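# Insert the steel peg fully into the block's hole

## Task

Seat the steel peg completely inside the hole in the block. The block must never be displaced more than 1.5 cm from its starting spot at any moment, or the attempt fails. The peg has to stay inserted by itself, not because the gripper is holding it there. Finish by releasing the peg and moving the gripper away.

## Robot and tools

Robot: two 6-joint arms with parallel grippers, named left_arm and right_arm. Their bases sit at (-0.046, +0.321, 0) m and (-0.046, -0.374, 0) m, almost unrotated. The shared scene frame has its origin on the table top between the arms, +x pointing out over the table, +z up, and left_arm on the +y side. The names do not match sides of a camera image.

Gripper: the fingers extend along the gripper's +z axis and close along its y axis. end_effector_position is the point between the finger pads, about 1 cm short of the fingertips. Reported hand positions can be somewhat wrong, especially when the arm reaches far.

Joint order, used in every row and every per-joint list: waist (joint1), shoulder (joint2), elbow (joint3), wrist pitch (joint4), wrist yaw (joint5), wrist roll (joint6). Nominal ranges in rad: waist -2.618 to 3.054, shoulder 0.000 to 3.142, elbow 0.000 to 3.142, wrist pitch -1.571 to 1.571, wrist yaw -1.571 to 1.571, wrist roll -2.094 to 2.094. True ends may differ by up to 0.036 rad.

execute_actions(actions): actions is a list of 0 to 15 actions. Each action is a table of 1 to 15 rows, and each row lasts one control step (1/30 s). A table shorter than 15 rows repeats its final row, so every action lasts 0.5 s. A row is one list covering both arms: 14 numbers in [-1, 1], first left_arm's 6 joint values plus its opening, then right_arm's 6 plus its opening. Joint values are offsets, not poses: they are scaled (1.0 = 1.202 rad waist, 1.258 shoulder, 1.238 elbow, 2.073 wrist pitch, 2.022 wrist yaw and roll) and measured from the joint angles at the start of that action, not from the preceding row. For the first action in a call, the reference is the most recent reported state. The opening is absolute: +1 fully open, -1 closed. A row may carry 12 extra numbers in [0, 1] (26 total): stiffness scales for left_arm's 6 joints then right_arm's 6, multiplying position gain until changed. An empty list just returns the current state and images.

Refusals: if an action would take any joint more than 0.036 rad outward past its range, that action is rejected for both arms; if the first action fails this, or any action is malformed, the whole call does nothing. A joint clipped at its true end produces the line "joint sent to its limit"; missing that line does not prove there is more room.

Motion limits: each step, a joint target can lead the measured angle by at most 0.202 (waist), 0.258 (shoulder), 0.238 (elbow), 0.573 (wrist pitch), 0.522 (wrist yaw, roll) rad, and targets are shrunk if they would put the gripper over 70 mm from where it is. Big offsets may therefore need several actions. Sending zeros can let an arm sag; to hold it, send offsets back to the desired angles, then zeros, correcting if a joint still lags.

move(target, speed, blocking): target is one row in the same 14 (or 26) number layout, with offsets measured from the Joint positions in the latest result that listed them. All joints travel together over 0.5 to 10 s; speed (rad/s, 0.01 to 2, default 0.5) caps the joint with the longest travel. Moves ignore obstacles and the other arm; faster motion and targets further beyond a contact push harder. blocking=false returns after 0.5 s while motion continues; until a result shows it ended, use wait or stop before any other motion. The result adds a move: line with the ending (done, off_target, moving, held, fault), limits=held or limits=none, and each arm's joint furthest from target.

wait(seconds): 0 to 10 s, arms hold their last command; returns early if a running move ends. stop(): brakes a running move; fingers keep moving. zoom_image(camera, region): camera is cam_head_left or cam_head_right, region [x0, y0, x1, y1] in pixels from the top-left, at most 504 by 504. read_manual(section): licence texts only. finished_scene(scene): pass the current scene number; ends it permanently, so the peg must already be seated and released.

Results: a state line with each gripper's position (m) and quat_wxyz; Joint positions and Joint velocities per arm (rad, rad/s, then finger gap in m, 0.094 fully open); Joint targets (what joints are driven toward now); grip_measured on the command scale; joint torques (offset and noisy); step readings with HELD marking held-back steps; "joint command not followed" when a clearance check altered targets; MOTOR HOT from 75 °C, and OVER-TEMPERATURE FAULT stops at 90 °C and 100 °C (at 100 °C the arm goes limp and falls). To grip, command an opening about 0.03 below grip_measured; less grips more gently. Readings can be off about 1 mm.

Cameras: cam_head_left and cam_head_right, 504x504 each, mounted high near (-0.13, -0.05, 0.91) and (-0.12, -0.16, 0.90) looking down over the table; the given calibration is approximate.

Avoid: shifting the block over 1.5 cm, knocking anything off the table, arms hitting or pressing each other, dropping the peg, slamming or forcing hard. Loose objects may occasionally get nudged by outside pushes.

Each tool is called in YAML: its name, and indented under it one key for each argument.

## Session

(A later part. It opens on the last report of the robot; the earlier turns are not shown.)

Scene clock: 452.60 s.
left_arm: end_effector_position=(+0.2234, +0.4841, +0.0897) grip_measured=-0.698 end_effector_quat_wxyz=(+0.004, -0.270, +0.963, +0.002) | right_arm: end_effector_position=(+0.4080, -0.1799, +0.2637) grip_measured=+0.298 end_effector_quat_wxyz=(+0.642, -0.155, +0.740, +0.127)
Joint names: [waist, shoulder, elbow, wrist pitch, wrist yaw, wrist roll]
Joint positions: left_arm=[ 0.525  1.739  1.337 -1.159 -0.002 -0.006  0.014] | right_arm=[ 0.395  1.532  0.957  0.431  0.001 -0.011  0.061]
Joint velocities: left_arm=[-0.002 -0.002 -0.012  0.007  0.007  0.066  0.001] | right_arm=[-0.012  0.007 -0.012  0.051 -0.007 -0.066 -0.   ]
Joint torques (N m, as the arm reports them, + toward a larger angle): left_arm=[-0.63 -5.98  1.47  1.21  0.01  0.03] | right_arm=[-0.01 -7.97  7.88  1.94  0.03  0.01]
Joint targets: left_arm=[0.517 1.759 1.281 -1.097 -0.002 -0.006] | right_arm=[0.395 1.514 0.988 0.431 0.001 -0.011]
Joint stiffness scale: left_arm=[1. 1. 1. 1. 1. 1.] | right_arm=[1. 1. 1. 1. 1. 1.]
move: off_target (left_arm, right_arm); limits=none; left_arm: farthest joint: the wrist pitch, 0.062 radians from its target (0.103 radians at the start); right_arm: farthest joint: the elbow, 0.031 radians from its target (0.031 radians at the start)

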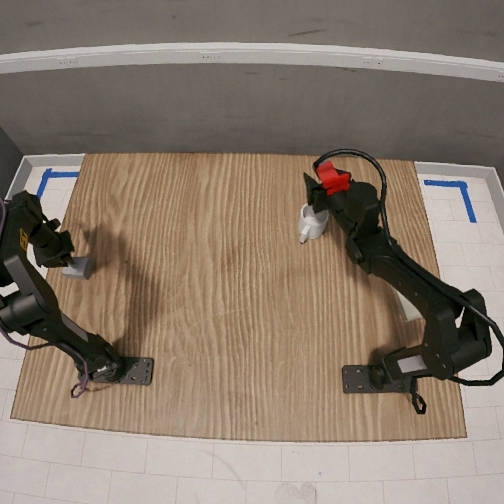

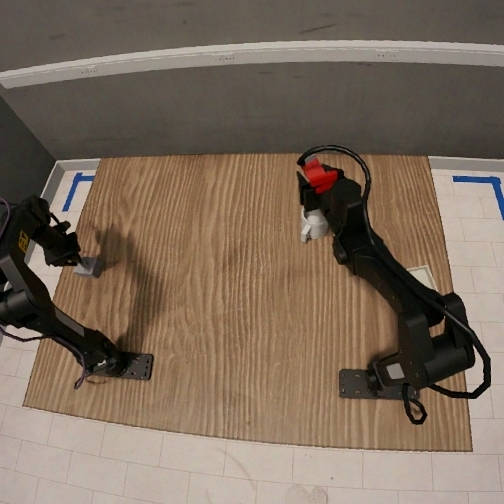

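move:
  target: [-0.015,0.006,-0.022,0.01,0,0,-0.75, 0,-0.014,0.025,0,0,0,0.3]
  speed: 0.05

zoom_image:
  camera: "cam_head_right"
  region: [50, 230, 130, 290]

Scene clock: 465.30 s.
left_arm: end_effector_position=(+0.2233, +0.4834, +0.0903) grip_measured=-0.698 end_effector_quat_wxyz=(+0.003, -0.266, +0.964, +0.007) | right_arm: end_effector_position=(+0.4080, -0.1799, +0.2637) grip_measured=+0.298 end_effector_quat_wxyz=(+0.642, -0.155, +0.740, +0.127)
Joint names: [waist, shoulder, elbow, wrist pitch, wrist yaw, wrist roll]
Joint positions: left_arm=[ 0.517  1.737  1.337 -1.162 -0.011 -0.006  0.014] | right_arm=[ 0.395  1.532  0.957  0.431  0.001 -0.011  0.061]
Joint velocities: left_arm=[ 0.002  0.002 -0.007 -0.022  0.007  0.037  0.   ] | right_arm=[-0.007  0.012  0.002 -0.037  0.007 -0.007 -0.001]
Joint torques (N m, as the arm reports them, + toward a larger angle): left_arm=[-0.97 -6.76  3.8   0.84  0.12  0.02] | right_arm=[-0.08 -7.85  7.77  1.86  0.01  0.  ]
Joint targets: left_arm=[0.507 1.747 1.310 -1.139 -0.002 -0.006] | right_arm=[0.395 1.514 0.988 0.431 0.001 -0.011]
Joint stiffness scale: left_arm=[1. 1. 1. 1. 1. 1.] | right_arm=[1. 1. 1. 1. 1. 1.]
move: off_target (left_arm, right_arm); limits=none; left_arm: farthest joint: the elbow, 0.027 radians from its target (0.027 radians at the start); right_arm: farthest joint: the elbow, 0.031 radians from its target (0.031 radians at the start)

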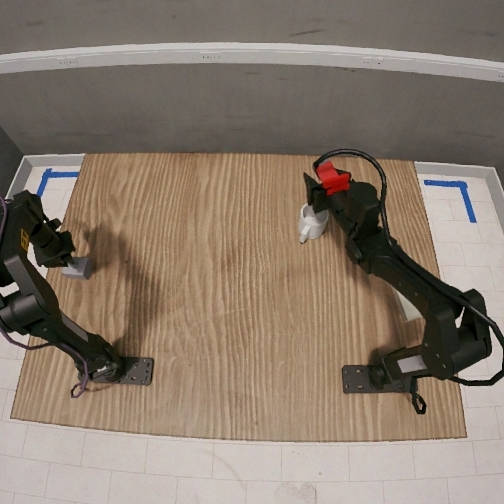

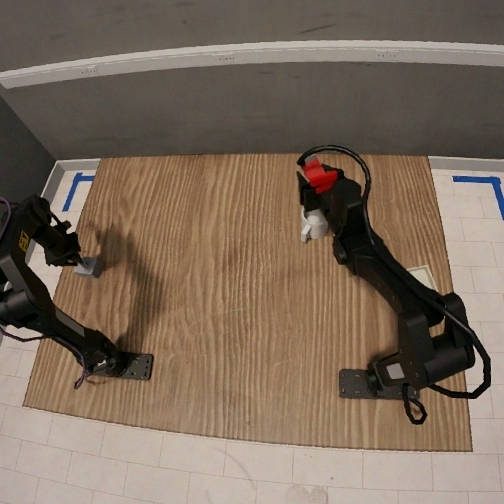

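Region (50, 230, 130, 290) of cam_head_right's 504x504 image, scaled by 6.300, with more detail than that image has; it fills the top 378 rows of this view, and the rest is white.

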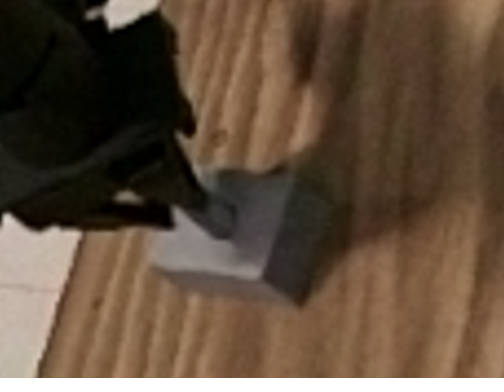

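move:
  target: [0.009,0.011,0.057,-0.022,0.008,0,-0.75, 0,-0.014,0.025,0,0,0,0.3]
  speed: 0.1

zoom_image:
  camera: "cam_head_left"
  region: [55, 245, 95, 285]

zoom_image:
  camera: "cam_head_right"
  region: [65, 245, 105, 285]

Scene clock: 482.10 s.
left_arm: end_effector_position=(+0.2238, +0.4832, +0.0944) grip_measured=-0.698 end_effector_quat_wxyz=(-0.002, -0.268, +0.963, +0.001) | right_arm: end_effector_position=(+0.4080, -0.1799, +0.2637) grip_measured=+0.298 end_effector_quat_wxyz=(+0.642, -0.155, +0.740, +0.127)
Joint names: [waist, shoulder, elbow, wrist pitch, wrist yaw, wrist roll]
Joint positions: left_arm=[ 0.521  1.748  1.367 -1.193 -0.002 -0.006  0.014] | right_arm=[ 0.395  1.532  0.957  0.431  0.001 -0.011  0.061]
Joint velocities: left_arm=[-0.007  0.007 -0.002 -0.022  0.051  0.007  0.001] | right_arm=[-0.007 -0.007  0.002  0.11  -0.081  0.022 -0.001]
Joint torques (N m, as the arm reports them, + toward a larger angle): left_arm=[ 0.65 -7.38  9.3   0.48  0.09  0.02] | right_arm=[-0.19 -7.94  8.01  1.91 -0.02  0.07]
Joint targets: left_arm=[0.528 1.751 1.407 -1.207 0.005 -0.006] | right_arm=[0.395 1.514 0.988 0.431 0.001 -0.011]
Joint stiffness scale: left_arm=[1. 1. 1. 1. 1. 1.] | right_arm=[1. 1. 1. 1. 1. 1.]
move: off_target (left_arm, right_arm); limits=none; left_arm: farthest joint: the elbow, 0.041 radians from its target (0.071 radians at the start); right_arm: farthest joint: the elbow, 0.031 radians from its target (0.031 radians at the start)

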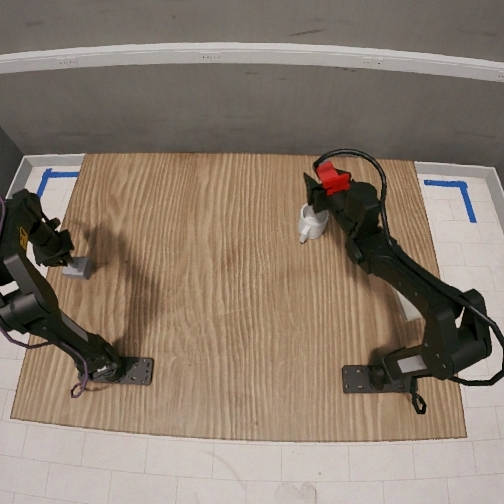

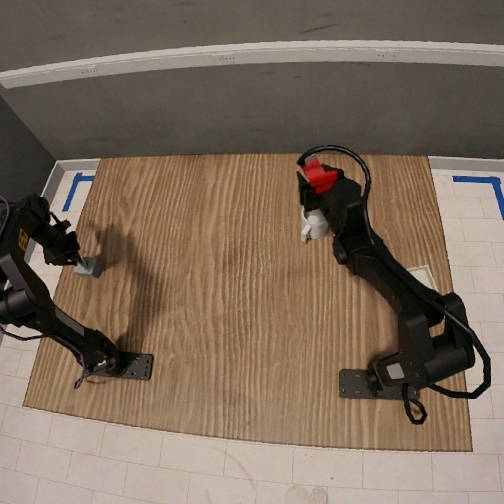

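Region (55, 245, 95, 285) of cam_head_left's 504x504 image, scaled by 12.600, with more detail than that image has.

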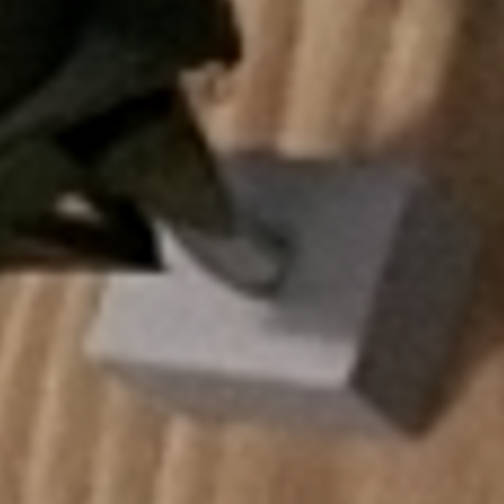

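Region (65, 245, 105, 285) of cam_head_right's 504x504 image, scaled by 12.600, with more detail than that image has.

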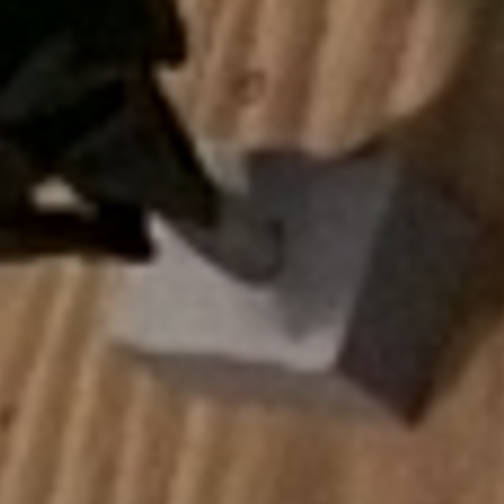

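move:
  target: [0.013,0.002,0.032,0.0106,0.003,0,-0.75, 0,-0.014,0.025,0,0,0,0.3]
  speed: 0.05

Scene clock: 500.30 s.
left_arm: end_effector_position=(+0.2236, +0.4863, +0.0944) grip_measured=-0.698 end_effector_quat_wxyz=(+0.000, -0.272, +0.962, +0.001) | right_arm: end_effector_position=(+0.4080, -0.1799, +0.2637) grip_measured=+0.298 end_effector_quat_wxyz=(+0.642, -0.155, +0.740, +0.127)
Joint names: [waist, shoulder, elbow, wrist pitch, wrist yaw, wrist roll]
Joint positions: left_arm=[ 0.53   1.748  1.367 -1.187 -0.002 -0.006  0.014] | right_arm=[ 0.395  1.532  0.957  0.431  0.001 -0.011  0.061]
Joint velocities: left_arm=[-0.012  0.002 -0.017  0.051 -0.066 -0.051 -0.   ] | right_arm=[-0.017 -0.012  0.007  0.022 -0.022  0.022 -0.   ]
Joint torques (N m, as the arm reports them, + toward a larger angle): left_arm=[ 0.7  -7.44  9.22  0.74  0.08  0.01] | right_arm=[ 0.18 -8.17  7.6   1.89 -0.02  0.01]
Joint targets: left_arm=[0.537 1.751 1.406 -1.171 0.003 -0.006] | right_arm=[0.395 1.514 0.988 0.431 0.001 -0.011]
Joint stiffness scale: left_arm=[1. 1. 1. 1. 1. 1.] | right_arm=[1. 1. 1. 1. 1. 1.]
move: off_target (left_arm, right_arm); limits=none; left_arm: farthest joint: the elbow, 0.040 radians from its target (0.040 radians at the start); right_arm: farthest joint: the elbow, 0.031 radians from its target (0.031 radians at the start)

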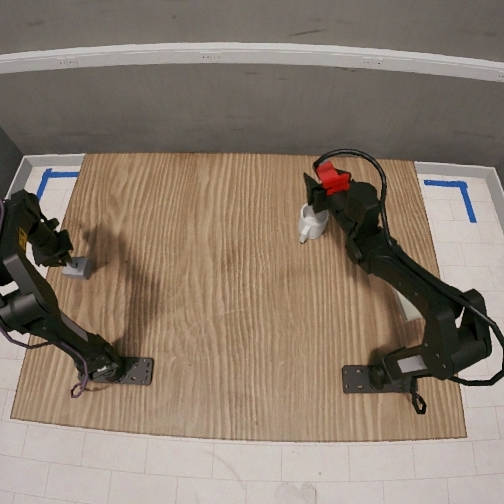

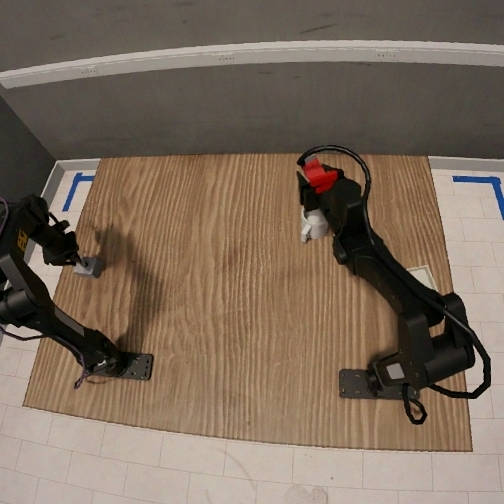

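move:
  target: [0.006,0.007,-0.04,0.027,0.003,0,-0.75, 0,-0.014,0.025,0,0,0,0.3]
  speed: 0.06

Scene clock: 509.87 s.
left_arm: end_effector_position=(+0.2258, +0.4876, +0.0901) grip_measured=-0.698 end_effector_quat_wxyz=(+0.007, -0.272, +0.962, +0.003) | right_arm: end_effector_position=(+0.4080, -0.1799, +0.2637) grip_measured=+0.298 end_effector_quat_wxyz=(+0.642, -0.155, +0.740, +0.127)
Joint names: [waist, shoulder, elbow, wrist pitch, wrist yaw, wrist roll]
Joint positions: left_arm=[ 0.53   1.748  1.349 -1.157 -0.002 -0.006  0.014] | right_arm=[ 0.395  1.532  0.957  0.431  0.001 -0.011  0.061]
Joint velocities: left_arm=[-0.012 -0.002 -0.012  0.007  0.007  0.022 -0.002] | right_arm=[-0.002 -0.012  0.007  0.007 -0.007 -0.022 -0.001]
Joint torques (N m, as the arm reports them, + toward a larger angle): left_arm=[ 0.69 -6.94  3.44  0.87  0.08  0.02] | right_arm=[-0.12 -7.91  7.78  1.85  0.02  0.05]
Joint targets: left_arm=[0.537 1.757 1.317 -1.131 0.004 -0.006] | right_arm=[0.395 1.514 0.988 0.431 0.001 -0.011]
Joint stiffness scale: left_arm=[1. 1. 1. 1. 1. 1.] | right_arm=[1. 1. 1. 1. 1. 1.]
move: off_target (left_arm, right_arm); limits=none; left_arm: farthest joint: the elbow, 0.031 radians from its target (0.049 radians at the start); right_arm: farthest joint: the elbow, 0.031 radians from its target (0.031 radians at the start)

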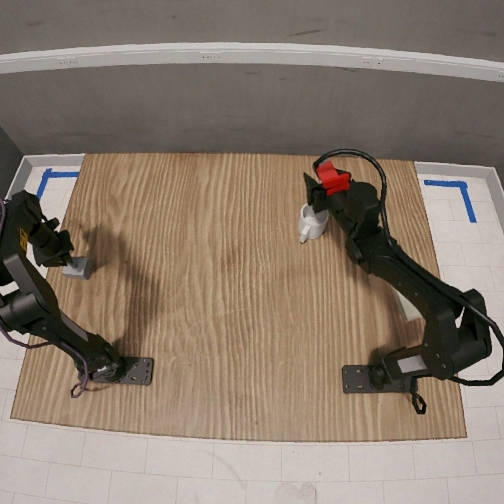

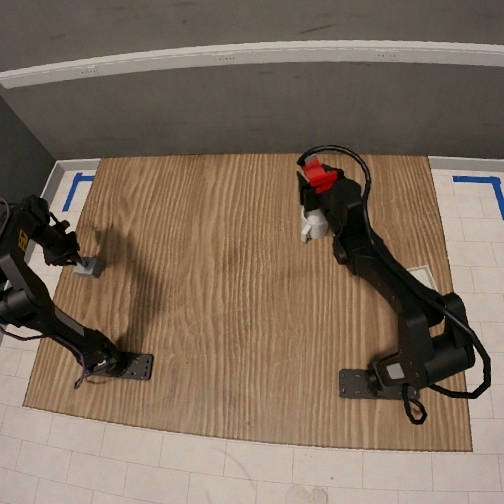

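zoom_image:
  camera: "cam_head_left"
  region: [55, 245, 95, 285]

zoom_image:
  camera: "cam_head_right"
  region: [65, 245, 105, 285]

Region (55, 245, 95, 285) of cam_head_left's 504x504 image, scaled by 12.600, with more detail than that image has.

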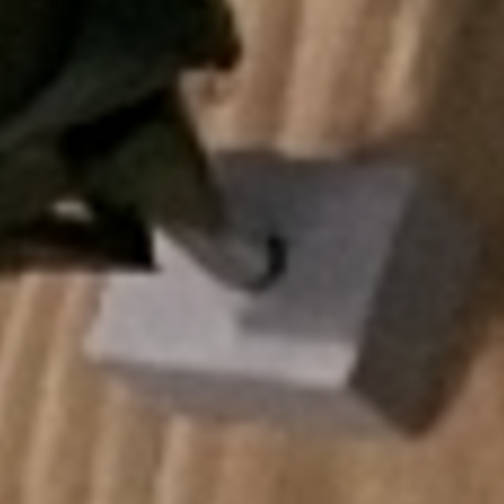

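Region (65, 245, 105, 285) of cam_head_right's 504x504 image, scaled by 12.600, with more detail than that image has.

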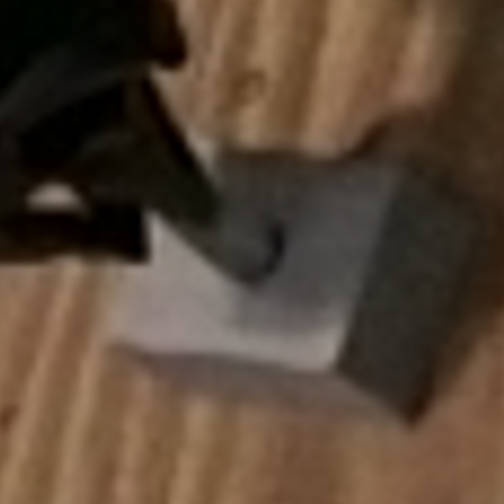

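move:
  target: [0.006,0.002,0.047,0.0125,0.003,0,-0.75, 0,-0.014,0.025,0,0,0,0.3]
  speed: 0.08

execute_actions:
  actions: []

Scene clock: 535.27 s.
left_arm: end_effector_position=(+0.2323, +0.4914, +0.0947) grip_measured=-0.698 end_effector_quat_wxyz=(+0.020, -0.272, +0.962, +0.006) | right_arm: end_effector_position=(+0.4080, -0.1799, +0.2637) grip_measured=+0.298 end_effector_quat_wxyz=(+0.642, -0.155, +0.740, +0.127)
Joint names: [waist, shoulder, elbow, wrist pitch, wrist yaw, wrist roll]
Joint positions: left_arm=[ 0.53   1.748  1.367 -1.147 -0.001 -0.006  0.014] | right_arm=[ 0.395  1.532  0.957  0.431  0.001 -0.011  0.061]
Joint velocities: left_arm=[-0.012 -0.012 -0.017 -0.022 -0.007 -0.066  0.001] | right_arm=[ 0.017 -0.002  0.007 -0.037  0.022 -0.037 -0.   ]
Joint torques (N m, as the arm reports them, + toward a larger angle): left_arm=[ 0.73 -7.48  9.32  0.84  0.09  0.02] | right_arm=[-0.05 -8.    7.96  1.93  0.   -0.01]
Joint targets: left_arm=[0.537 1.751 1.407 -1.131 0.004 -0.006] | right_arm=[0.395 1.514 0.988 0.431 0.001 -0.011]
Joint stiffness scale: left_arm=[1. 1. 1. 1. 1. 1.] | right_arm=[1. 1. 1. 1. 1. 1.]
move: off_target (left_arm, right_arm); limits=none; left_arm: farthest joint: the elbow, 0.040 radians from its target (0.058 radians at the start); right_arm: farthest joint: the elbow, 0.031 radians from its target (0.031 radians at the start)

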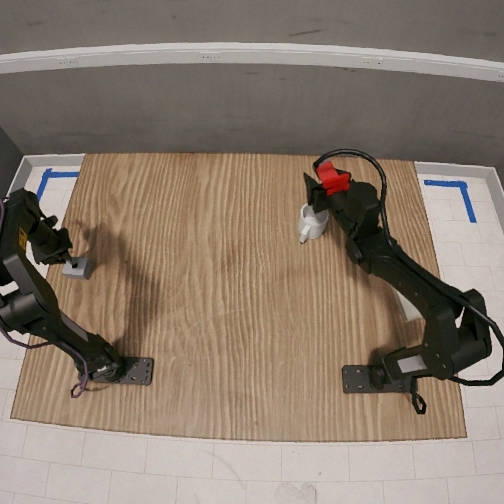

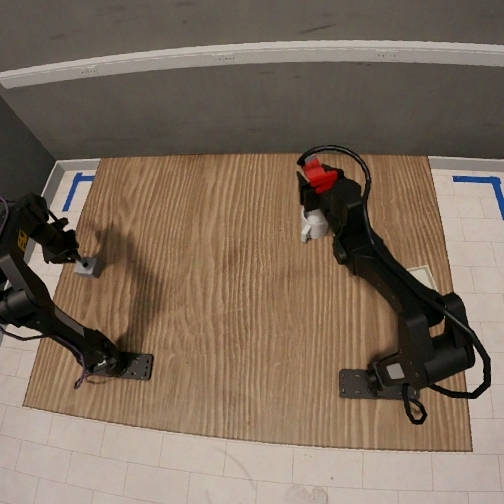

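Scene clock: 535.27 s.
left_arm: end_effector_position=(+0.2323, +0.4914, +0.0947) grip_measured=-0.698 end_effector_quat_wxyz=(+0.020, -0.272, +0.962, +0.006) | right_arm: end_effector_position=(+0.4080, -0.1799, +0.2637) grip_measured=+0.298 end_effector_quat_wxyz=(+0.642, -0.155, +0.740, +0.127)
Joint names: [waist, shoulder, elbow, wrist pitch, wrist yaw, wrist roll]
Joint positions: left_arm=[ 0.53   1.748  1.367 -1.147 -0.001 -0.006  0.014] | right_arm=[ 0.395  1.532  0.957  0.431  0.001 -0.011  0.061]
Joint velocities: left_arm=[-0.012 -0.012 -0.017 -0.022 -0.007 -0.066  0.001] | right_arm=[ 0.017 -0.002  0.007 -0.037  0.022 -0.037 -0.   ]
Joint torques (N m, as the arm reports them, + toward a larger angle): left_arm=[ 0.73 -7.48  9.32  0.84  0.09  0.02] | right_arm=[-0.05 -8.    7.96  1.93  0.   -0.01]
Joint targets: left_arm=[0.537 1.751 1.407 -1.131 0.004 -0.006] | right_arm=[0.395 1.514 0.988 0.431 0.001 -0.011]
Joint stiffness scale: left_arm=[1. 1. 1. 1. 1. 1.] | right_arm=[1. 1. 1. 1. 1. 1.]

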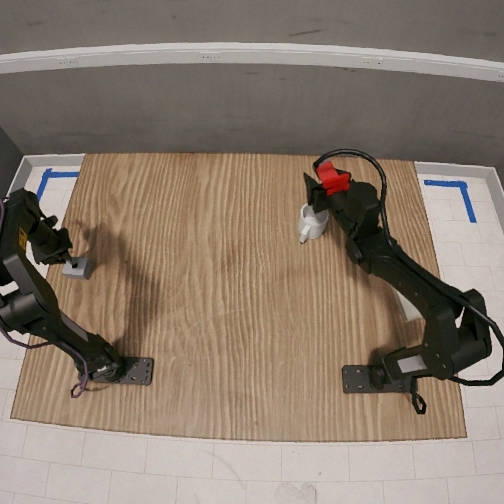

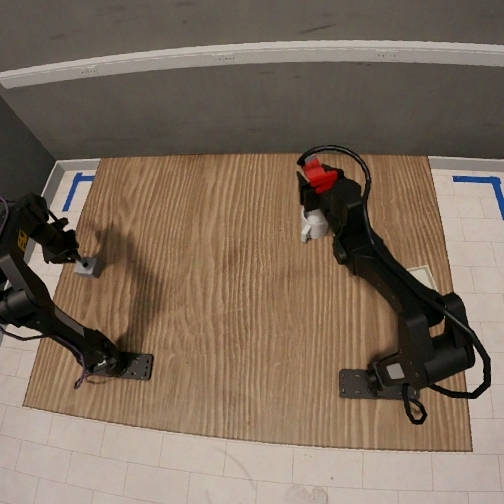

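move:
  target: [-0.01,0.002,0.032,-0.0145,0.002,0,-0.75, 0,-0.014,0.025,0,0,0,0.3]
  speed: 0.05

Scene clock: 544.43 s.
left_arm: end_effector_position=(+0.2296, +0.4878, +0.0946) grip_measured=-0.698 end_effector_quat_wxyz=(+0.012, -0.270, +0.963, +0.004) | right_arm: end_effector_position=(+0.4080, -0.1799, +0.2637) grip_measured=+0.298 end_effector_quat_wxyz=(+0.642, -0.155, +0.740, +0.127)
Joint names: [waist, shoulder, elbow, wrist pitch, wrist yaw, wrist roll]
Joint positions: left_arm=[ 0.525  1.748  1.367 -1.164 -0.001 -0.006  0.014] | right_arm=[ 0.395  1.532  0.957  0.431  0.001 -0.011  0.061]
Joint velocities: left_arm=[ 0.027  0.007  0.002 -0.022 -0.007  0.007 -0.   ] | right_arm=[ 0.017  0.002  0.002 -0.007 -0.037  0.051 -0.   ]
Joint torques (N m, as the arm reports them, + toward a larger angle): left_arm=[-0.65 -7.48  9.29  0.51  0.05  0.01] | right_arm=[-0.01 -7.76  7.8   1.92  0.01  0.03]
Joint targets: left_arm=[0.518 1.751 1.407 -1.177 0.003 -0.006] | right_arm=[0.395 1.514 0.988 0.431 0.001 -0.011]
Joint stiffness scale: left_arm=[1. 1. 1. 1. 1. 1.] | right_arm=[1. 1. 1. 1. 1. 1.]
move: off_target (left_arm, right_arm); limits=none; left_arm: farthest joint: the elbow, 0.040 radians from its target (0.040 radians at the start); right_arm: farthest joint: the elbow, 0.031 radians from its target (0.031 radians at the start)

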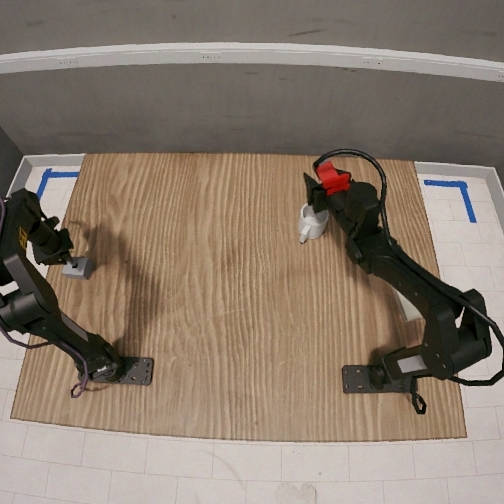

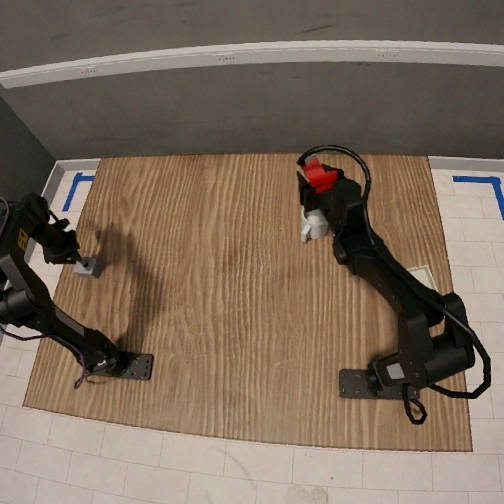

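move:
  target: [-0.006,0.002,-0.034,0,0.002,0,-0.75, 0,-0.014,0.025,0,0,0,0.3]
  speed: 0.05

zoom_image:
  camera: "cam_head_left"
  region: [55, 245, 95, 285]

zoom_image:
  camera: "cam_head_right"
  region: [65, 245, 105, 285]

Scene clock: 553.90 s.
left_arm: end_effector_position=(+0.2252, +0.4851, +0.0894) grip_measured=-0.698 end_effector_quat_wxyz=(+0.004, -0.270, +0.963, +0.002) | right_arm: end_effector_position=(+0.4080, -0.1799, +0.2637) grip_measured=+0.298 end_effector_quat_wxyz=(+0.642, -0.155, +0.740, +0.127)
Joint names: [waist, shoulder, elbow, wrist pitch, wrist yaw, wrist roll]
Joint positions: left_arm=[ 0.525  1.748  1.346 -1.161 -0.001 -0.006  0.014] | right_arm=[ 0.395  1.532  0.957  0.431  0.001 -0.011  0.061]
Joint velocities: left_arm=[ 0.007 -0.017 -0.002 -0.022 -0.037  0.051 -0.001] | right_arm=[-0.017 -0.002 -0.007  0.022 -0.022  0.066  0.   ]
Joint torques (N m, as the arm reports them, + toward a larger angle): left_arm=[-0.66 -7.42  4.3   0.59  0.07  0.03] | right_arm=[ 0.08 -7.78  7.83  1.9   0.    0.03]
Joint targets: left_arm=[0.517 1.751 1.325 -1.164 0.003 -0.006] | right_arm=[0.395 1.514 0.988 0.431 0.001 -0.011]
Joint stiffness scale: left_arm=[1. 1. 1. 1. 1. 1.] | right_arm=[1. 1. 1. 1. 1. 1.]
move: off_target (left_arm, right_arm); limits=none; left_arm: farthest joint: the elbow, 0.021 radians from its target (0.042 radians at the start); right_arm: farthest joint: the elbow, 0.031 radians from its target (0.031 radians at the start)

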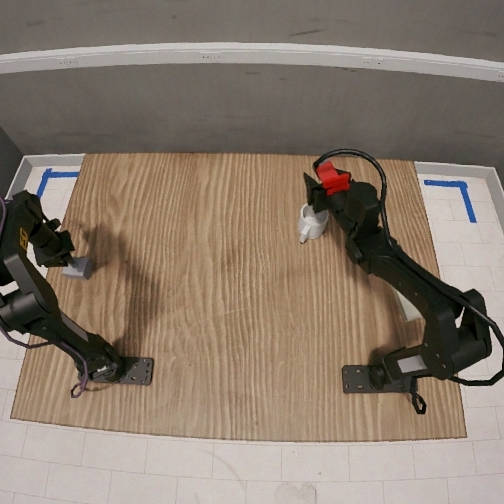

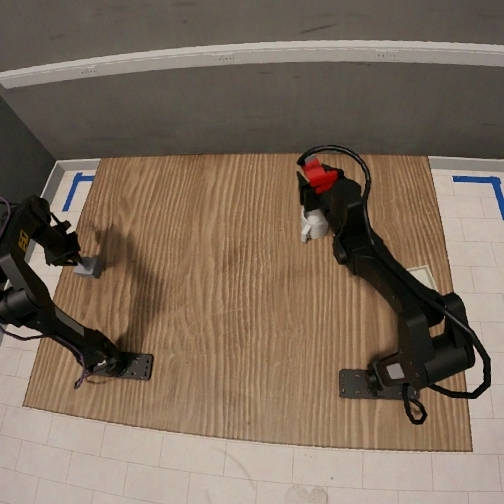

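Region (55, 245, 95, 285) of cam_head_left's 504x504 image, scaled by 12.600, with more detail than that image has.

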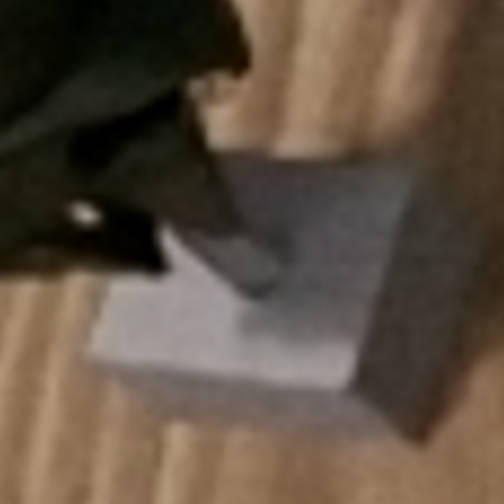

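Region (65, 245, 105, 285) of cam_head_right's 504x504 image, scaled by 12.600, with more detail than that image has.

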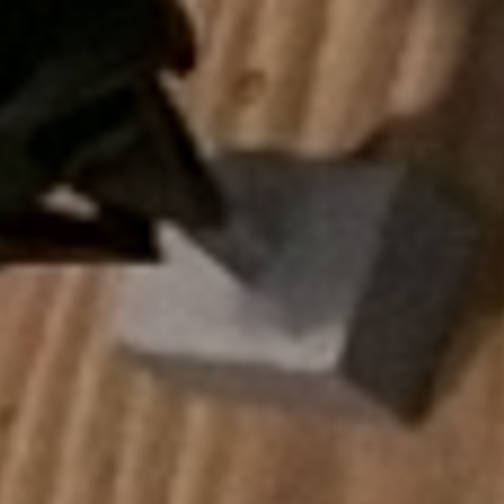

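move:
  target: [-0.006,0.007,-0.04,0.024,0.002,0,-0.75, 0,-0.014,0.025,0,0,0,0.3]
  speed: 0.05

Scene clock: 560.67 s.
left_arm: end_effector_position=(+0.2257, +0.4854, +0.0817) grip_measured=-0.698 end_effector_quat_wxyz=(+0.007, -0.270, +0.963, +0.003) | right_arm: end_effector_position=(+0.4080, -0.1799, +0.2637) grip_measured=+0.298 end_effector_quat_wxyz=(+0.642, -0.155, +0.740, +0.127)
Joint names: [waist, shoulder, elbow, wrist pitch, wrist yaw, wrist roll]
Joint positions: left_arm=[ 0.525  1.748  1.315 -1.122 -0.001 -0.006  0.014] | right_arm=[ 0.395  1.532  0.957  0.431  0.001 -0.011  0.061]
Joint velocities: left_arm=[ 0.002 -0.007  0.007 -0.022 -0.037 -0.007 -0.001] | right_arm=[ 0.002 -0.017  0.002 -0.066  0.007 -0.037 -0.001]
Joint torques (N m, as the arm reports them, + toward a larger angle): left_arm=[-0.65 -6.92  4.5   0.73  0.06  0.02] | right_arm=[-0.08 -7.98  8.02  1.91  0.01  0.03]
Joint targets: left_arm=[0.517 1.757 1.297 -1.112 0.003 -0.006] | right_arm=[0.395 1.514 0.988 0.431 0.001 -0.011]
Joint stiffness scale: left_arm=[1. 1. 1. 1. 1. 1.] | right_arm=[1. 1. 1. 1. 1. 1.]
move: off_target (right_arm); limits=none; left_arm: farthest joint: the elbow, 0.019 radians from its target (0.050 radians at the start); right_arm: farthest joint: the elbow, 0.031 radians from its target (0.031 radians at the start)

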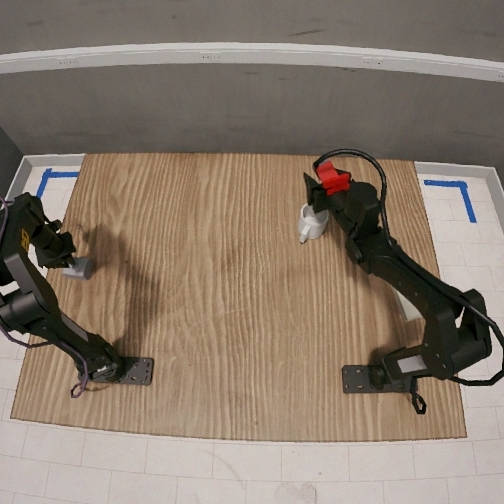

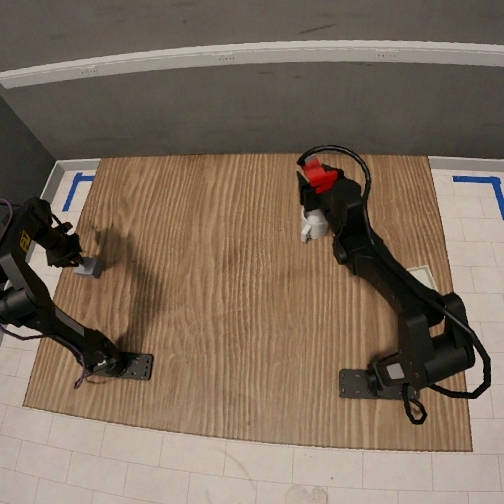

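move:
  target: [-0.006,0.032,-0.059,0.041,0.002,0,-0.75, 0,-0.014,0.025,0,0,0,0.3]
  speed: 0.07

Scene clock: 574.77 s.
left_arm: end_effector_position=(+0.2266, +0.4864, +0.0581) grip_measured=-0.698 end_effector_quat_wxyz=(+0.002, -0.270, +0.963, +0.002) | right_arm: end_effector_position=(+0.4080, -0.1799, +0.2637) grip_measured=+0.298 end_effector_quat_wxyz=(+0.642, -0.155, +0.740, +0.127)
Joint names: [waist, shoulder, elbow, wrist pitch, wrist yaw, wrist roll]
Joint positions: left_arm=[ 0.525  1.783  1.262 -1.044 -0.004 -0.006  0.014] | right_arm=[ 0.395  1.532  0.957  0.431  0.001 -0.011  0.061]
Joint velocities: left_arm=[-0.022  0.007  0.002  0.007 -0.037  0.007  0.   ] | right_arm=[-0.017 -0.007  0.002 -0.11  -0.081  0.022  0.   ]
Joint torques (N m, as the arm reports them, + toward a larger angle): left_arm=[-0.63 -7.39  4.26  0.7   0.08  0.02] | right_arm=[ 0.06 -7.97  7.81  1.89  0.01  0.01]
Joint targets: left_arm=[0.517 1.788 1.242 -1.037 0.003 -0.006] | right_arm=[0.395 1.514 0.988 0.431 0.001 -0.011]
Joint stiffness scale: left_arm=[1. 1. 1. 1. 1. 1.] | right_arm=[1. 1. 1. 1. 1. 1.]
move: off_target (right_arm); limits=none; left_arm: farthest joint: the elbow, 0.020 radians from its target (0.073 radians at the start); right_arm: farthest joint: the elbow, 0.031 radians from its target (0.031 radians at the start)

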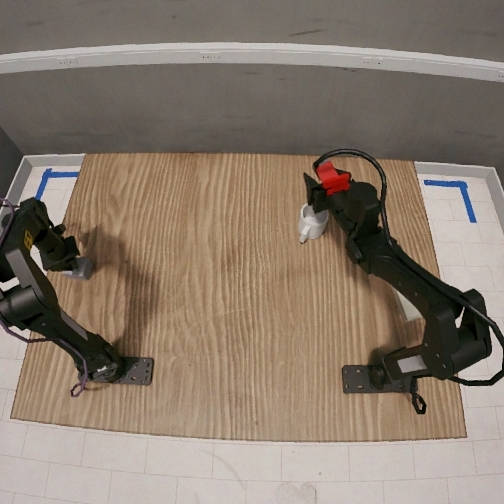

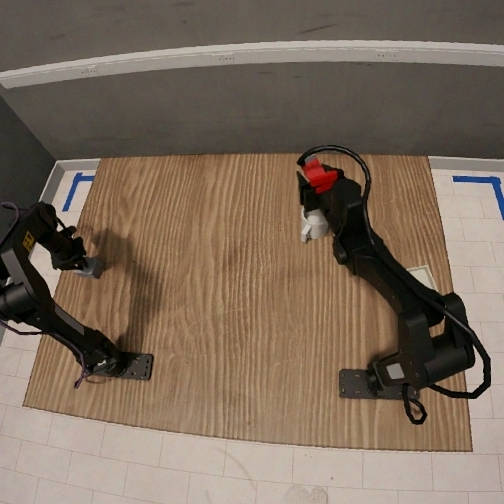

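move:
  target: [-0.006,0.011,-0.026,0.0145,0.003,0,-0.75, 0,-0.014,0.025,0,0,0,0.3]
  speed: 0.05

Scene clock: 582.10 s.
left_arm: end_effector_position=(+0.2266, +0.4865, +0.0544) grip_measured=-0.698 end_effector_quat_wxyz=(+0.002, -0.270, +0.963, +0.003) | right_arm: end_effector_position=(+0.4080, -0.1799, +0.2637) grip_measured=+0.298 end_effector_quat_wxyz=(+0.642, -0.155, +0.740, +0.127)
Joint names: [waist, shoulder, elbow, wrist pitch, wrist yaw, wrist roll]
Joint positions: left_arm=[ 0.525  1.788  1.252 -1.03  -0.004 -0.006  0.014] | right_arm=[ 0.395  1.532  0.957  0.431  0.001 -0.011  0.061]
Joint velocities: left_arm=[-0.002 -0.012 -0.002 -0.051 -0.037  0.007 -0.001] | right_arm=[ 0.007 -0.012 -0.012  0.022 -0.051 -0.007 -0.001]
Joint torques (N m, as the arm reports them, + toward a larger angle): left_arm=[-0.66 -7.11  3.97  0.77  0.08  0.02] | right_arm=[-0.06 -8.06  7.88  1.86  0.03  0.03]
Joint targets: left_arm=[0.517 1.797 1.229 -1.014 0.002 -0.006] | right_arm=[0.395 1.514 0.988 0.431 0.001 -0.011]
Joint stiffness scale: left_arm=[1. 1. 1. 1. 1. 1.] | right_arm=[1. 1. 1. 1. 1. 1.]
move: off_target (left_arm, right_arm); limits=none; left_arm: farthest joint: the elbow, 0.022 radians from its target (0.032 radians at the start); right_arm: farthest joint: the elbow, 0.031 radians from its target (0.031 radians at the start)

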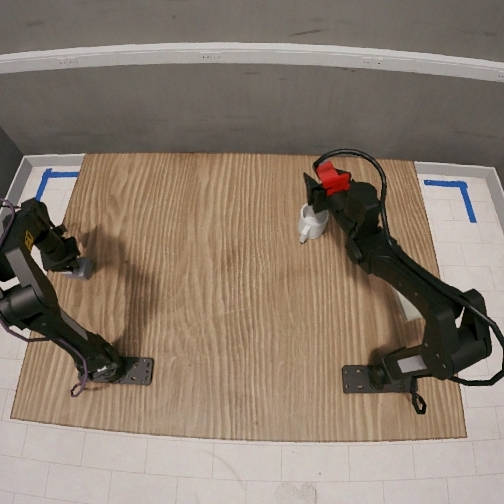

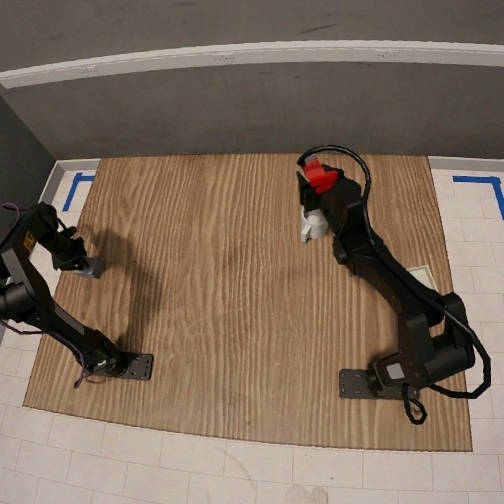

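move:
  target: [-0.006,0,0,0,0,0,0.3, 0,-0.014,0.025,0,0,0,0.3]
  speed: 0.1

move:
  target: [0,-0.04,0.22,-0.12,0,0,0.3, 0,-0.014,0.025,0,0,0,0.3]
  speed: 0.4

move:
  target: [-0.5,0,0.03,0,0,0,0.3, 0,-0.014,0.025,0,0,0,0.3]
  speed: 0.8

zoom_image:
  camera: "cam_head_right"
  region: [40, 220, 140, 300]

Scene clock: 592.13 s.
left_arm: end_effector_position=(+0.2266, +0.4866, +0.0544) grip_measured=+0.298 end_effector_quat_wxyz=(+0.002, -0.270, +0.963, +0.003) | right_arm: end_effector_position=(+0.4080, -0.1799, +0.2637) grip_measured=+0.298 end_effector_quat_wxyz=(+0.642, -0.155, +0.740, +0.127)
Joint names: [waist, shoulder, elbow, wrist pitch, wrist yaw, wrist roll]
Joint positions: left_arm=[ 0.525  1.788  1.252 -1.03  -0.004 -0.006  0.061] | right_arm=[ 0.395  1.532  0.957  0.431  0.001 -0.011  0.061]
Joint velocities: left_arm=[-0.002  0.002  0.002 -0.051 -0.022  0.007 -0.001] | right_arm=[ 0.007 -0.017 -0.007 -0.037 -0.022 -0.022 -0.   ]
Joint torques (N m, as the arm reports them, + toward a larger angle): left_arm=[-0.64 -7.7   5.84  0.63  0.02  0.02] | right_arm=[-0.01 -7.84  7.77  1.9   0.    0.06]
Joint targets: left_arm=[0.517 1.788 1.252 -1.030 -0.004 -0.006] | right_arm=[0.395 1.514 0.988 0.431 0.001 -0.011]
Joint stiffness scale: left_arm=[1. 1. 1. 1. 1. 1.] | right_arm=[1. 1. 1. 1. 1. 1.]
move: off_target (right_arm); limits=none; left_arm: farthest joint: the waist, 0.007 radians from its target (0.007 radians at the start); right_arm: farthest joint: the elbow, 0.031 radians from its target (0.031 radians at the start)

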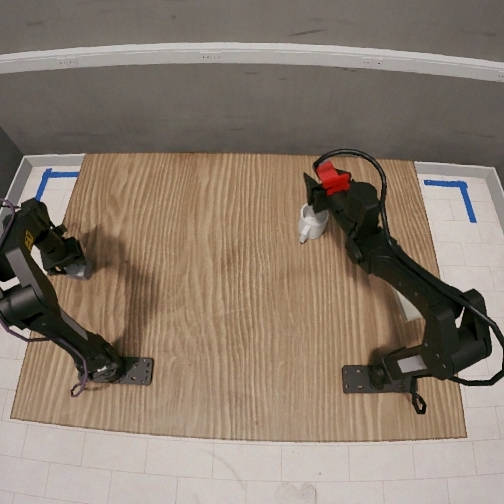

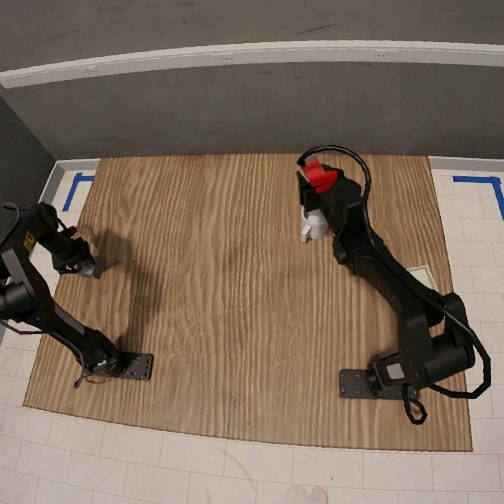

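Scene clock: 593.53 s.
left_arm: end_effector_position=(+0.2369, +0.4927, +0.1238) grip_measured=+0.298 end_effector_quat_wxyz=(+0.020, -0.270, +0.963, +0.008) | right_arm: end_effector_position=(+0.4080, -0.1799, +0.2637) grip_measured=+0.298 end_effector_quat_wxyz=(+0.642, -0.155, +0.740, +0.127)
Joint names: [waist, shoulder, elbow, wrist pitch, wrist yaw, wrist roll]
Joint positions: left_arm=[ 0.525  1.757  1.492 -1.265 -0.004 -0.006  0.061] | right_arm=[ 0.395  1.532  0.957  0.431  0.001 -0.011  0.061]
Joint velocities: left_arm=[ 0.002 -0.002 -0.012 -0.022 -0.007 -0.007  0.   ] | right_arm=[-0.007  0.007  0.002 -0.051  0.037  0.022 -0.001]
Joint torques (N m, as the arm reports them, + toward a larger angle): left_arm=[ 0.   -9.25  8.76  0.53  0.01  0.01] | right_arm=[-0.04 -7.88  7.74  1.87  0.06 -0.01]
Joint targets: left_arm=[0.525 1.738 1.525 -1.279 -0.004 -0.006] | right_arm=[0.395 1.514 0.988 0.431 0.001 -0.011]
Joint stiffness scale: left_arm=[1. 1. 1. 1. 1. 1.] | right_arm=[1. 1. 1. 1. 1. 1.]
move: off_target (left_arm, right_arm); limits=none; left_arm: farthest joint: the elbow, 0.032 radians from its target (0.272 radians at the start); right_arm: farthest joint: the elbow, 0.031 radians from its target (0.031 radians at the start)

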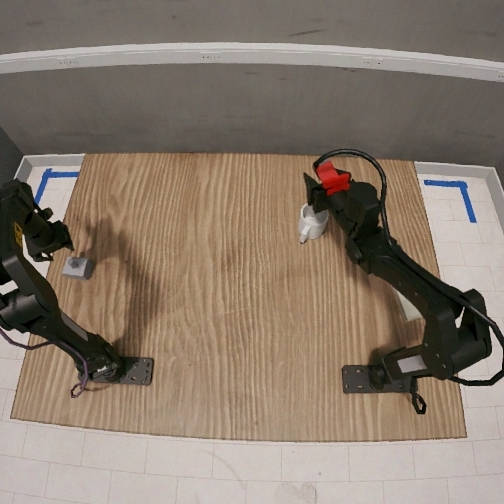

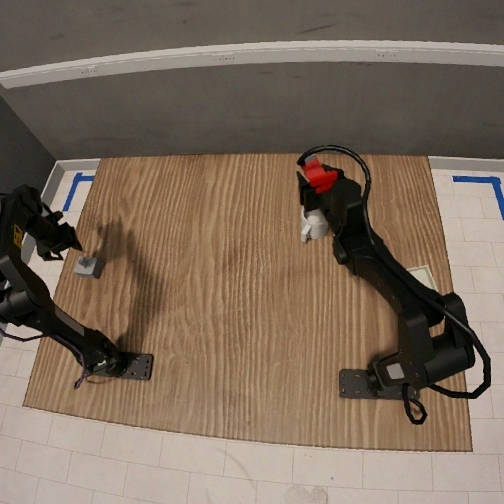

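Scene clock: 594.73 s.
left_arm: end_effector_position=(+0.2844, +0.3011, +0.1238) grip_measured=+0.298 end_effector_quat_wxyz=(+0.021, +0.029, +0.999, +0.001) | right_arm: end_effector_position=(+0.4080, -0.1799, +0.2637) grip_measured=+0.298 end_effector_quat_wxyz=(+0.642, -0.155, +0.740, +0.127)
Joint names: [waist, shoulder, elbow, wrist pitch, wrist yaw, wrist roll]
Joint positions: left_arm=[-0.08   1.757  1.492 -1.265 -0.003 -0.006  0.061] | right_arm=[ 0.395  1.532  0.957  0.431  0.001 -0.011  0.061]
Joint velocities: left_arm=[ 0.007 -0.007  0.002 -0.022 -0.037 -0.037  0.001] | right_arm=[-0.002 -0.002 -0.002  0.007 -0.022  0.066 -0.001]
Joint torques (N m, as the arm reports them, + toward a larger angle): left_arm=[ 0.33 -7.78  9.13  0.69 -0.05  0.03] | right_arm=[-0.02 -7.96  7.97  1.89  0.01  0.  ]
Joint targets: left_arm=[-0.077 1.757 1.530 -1.264 -0.004 -0.006] | right_arm=[0.395 1.514 0.988 0.431 0.001 -0.011]
Joint stiffness scale: left_arm=[1. 1. 1. 1. 1. 1.] | right_arm=[1. 1. 1. 1. 1. 1.]
move: off_target (left_arm, right_arm); limits=none; left_arm: farthest joint: the elbow, 0.037 radians from its target (0.037 radians at the start); right_arm: farthest joint: the elbow, 0.031 radians from its target (0.031 radians at the start)

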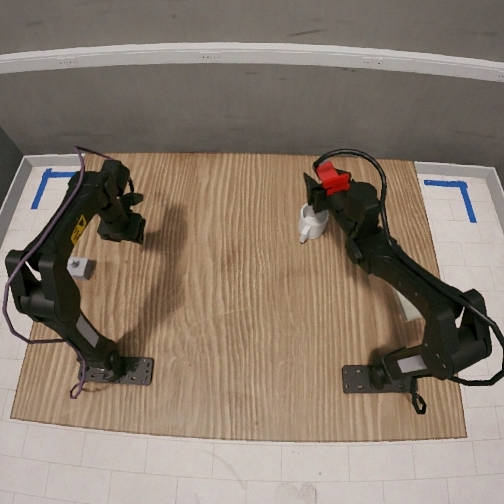

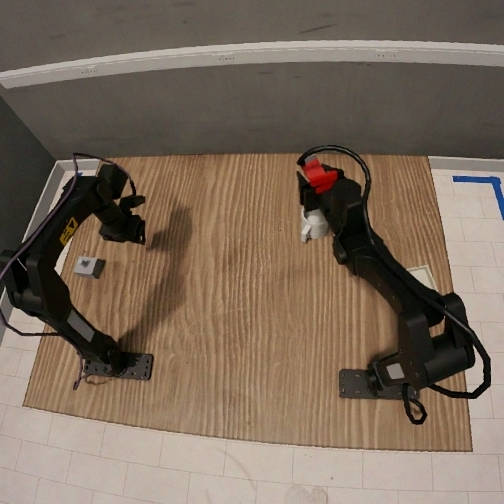

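Region (40, 220, 140, 300) of cam_head_right's 504x504 image, scaled by 5.040, with more detail than that image has; it fills the top 403 rows of this view, and the rest is white.

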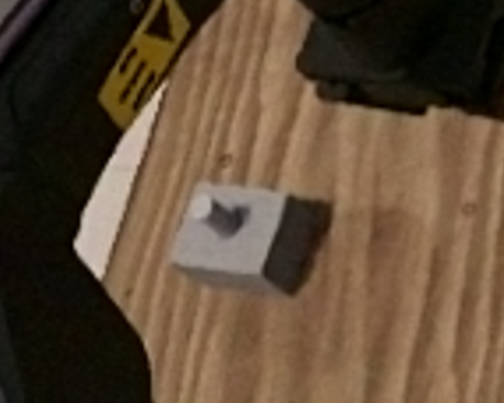

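finished_scene:
  scene: 1

The scene is finished: the task was done.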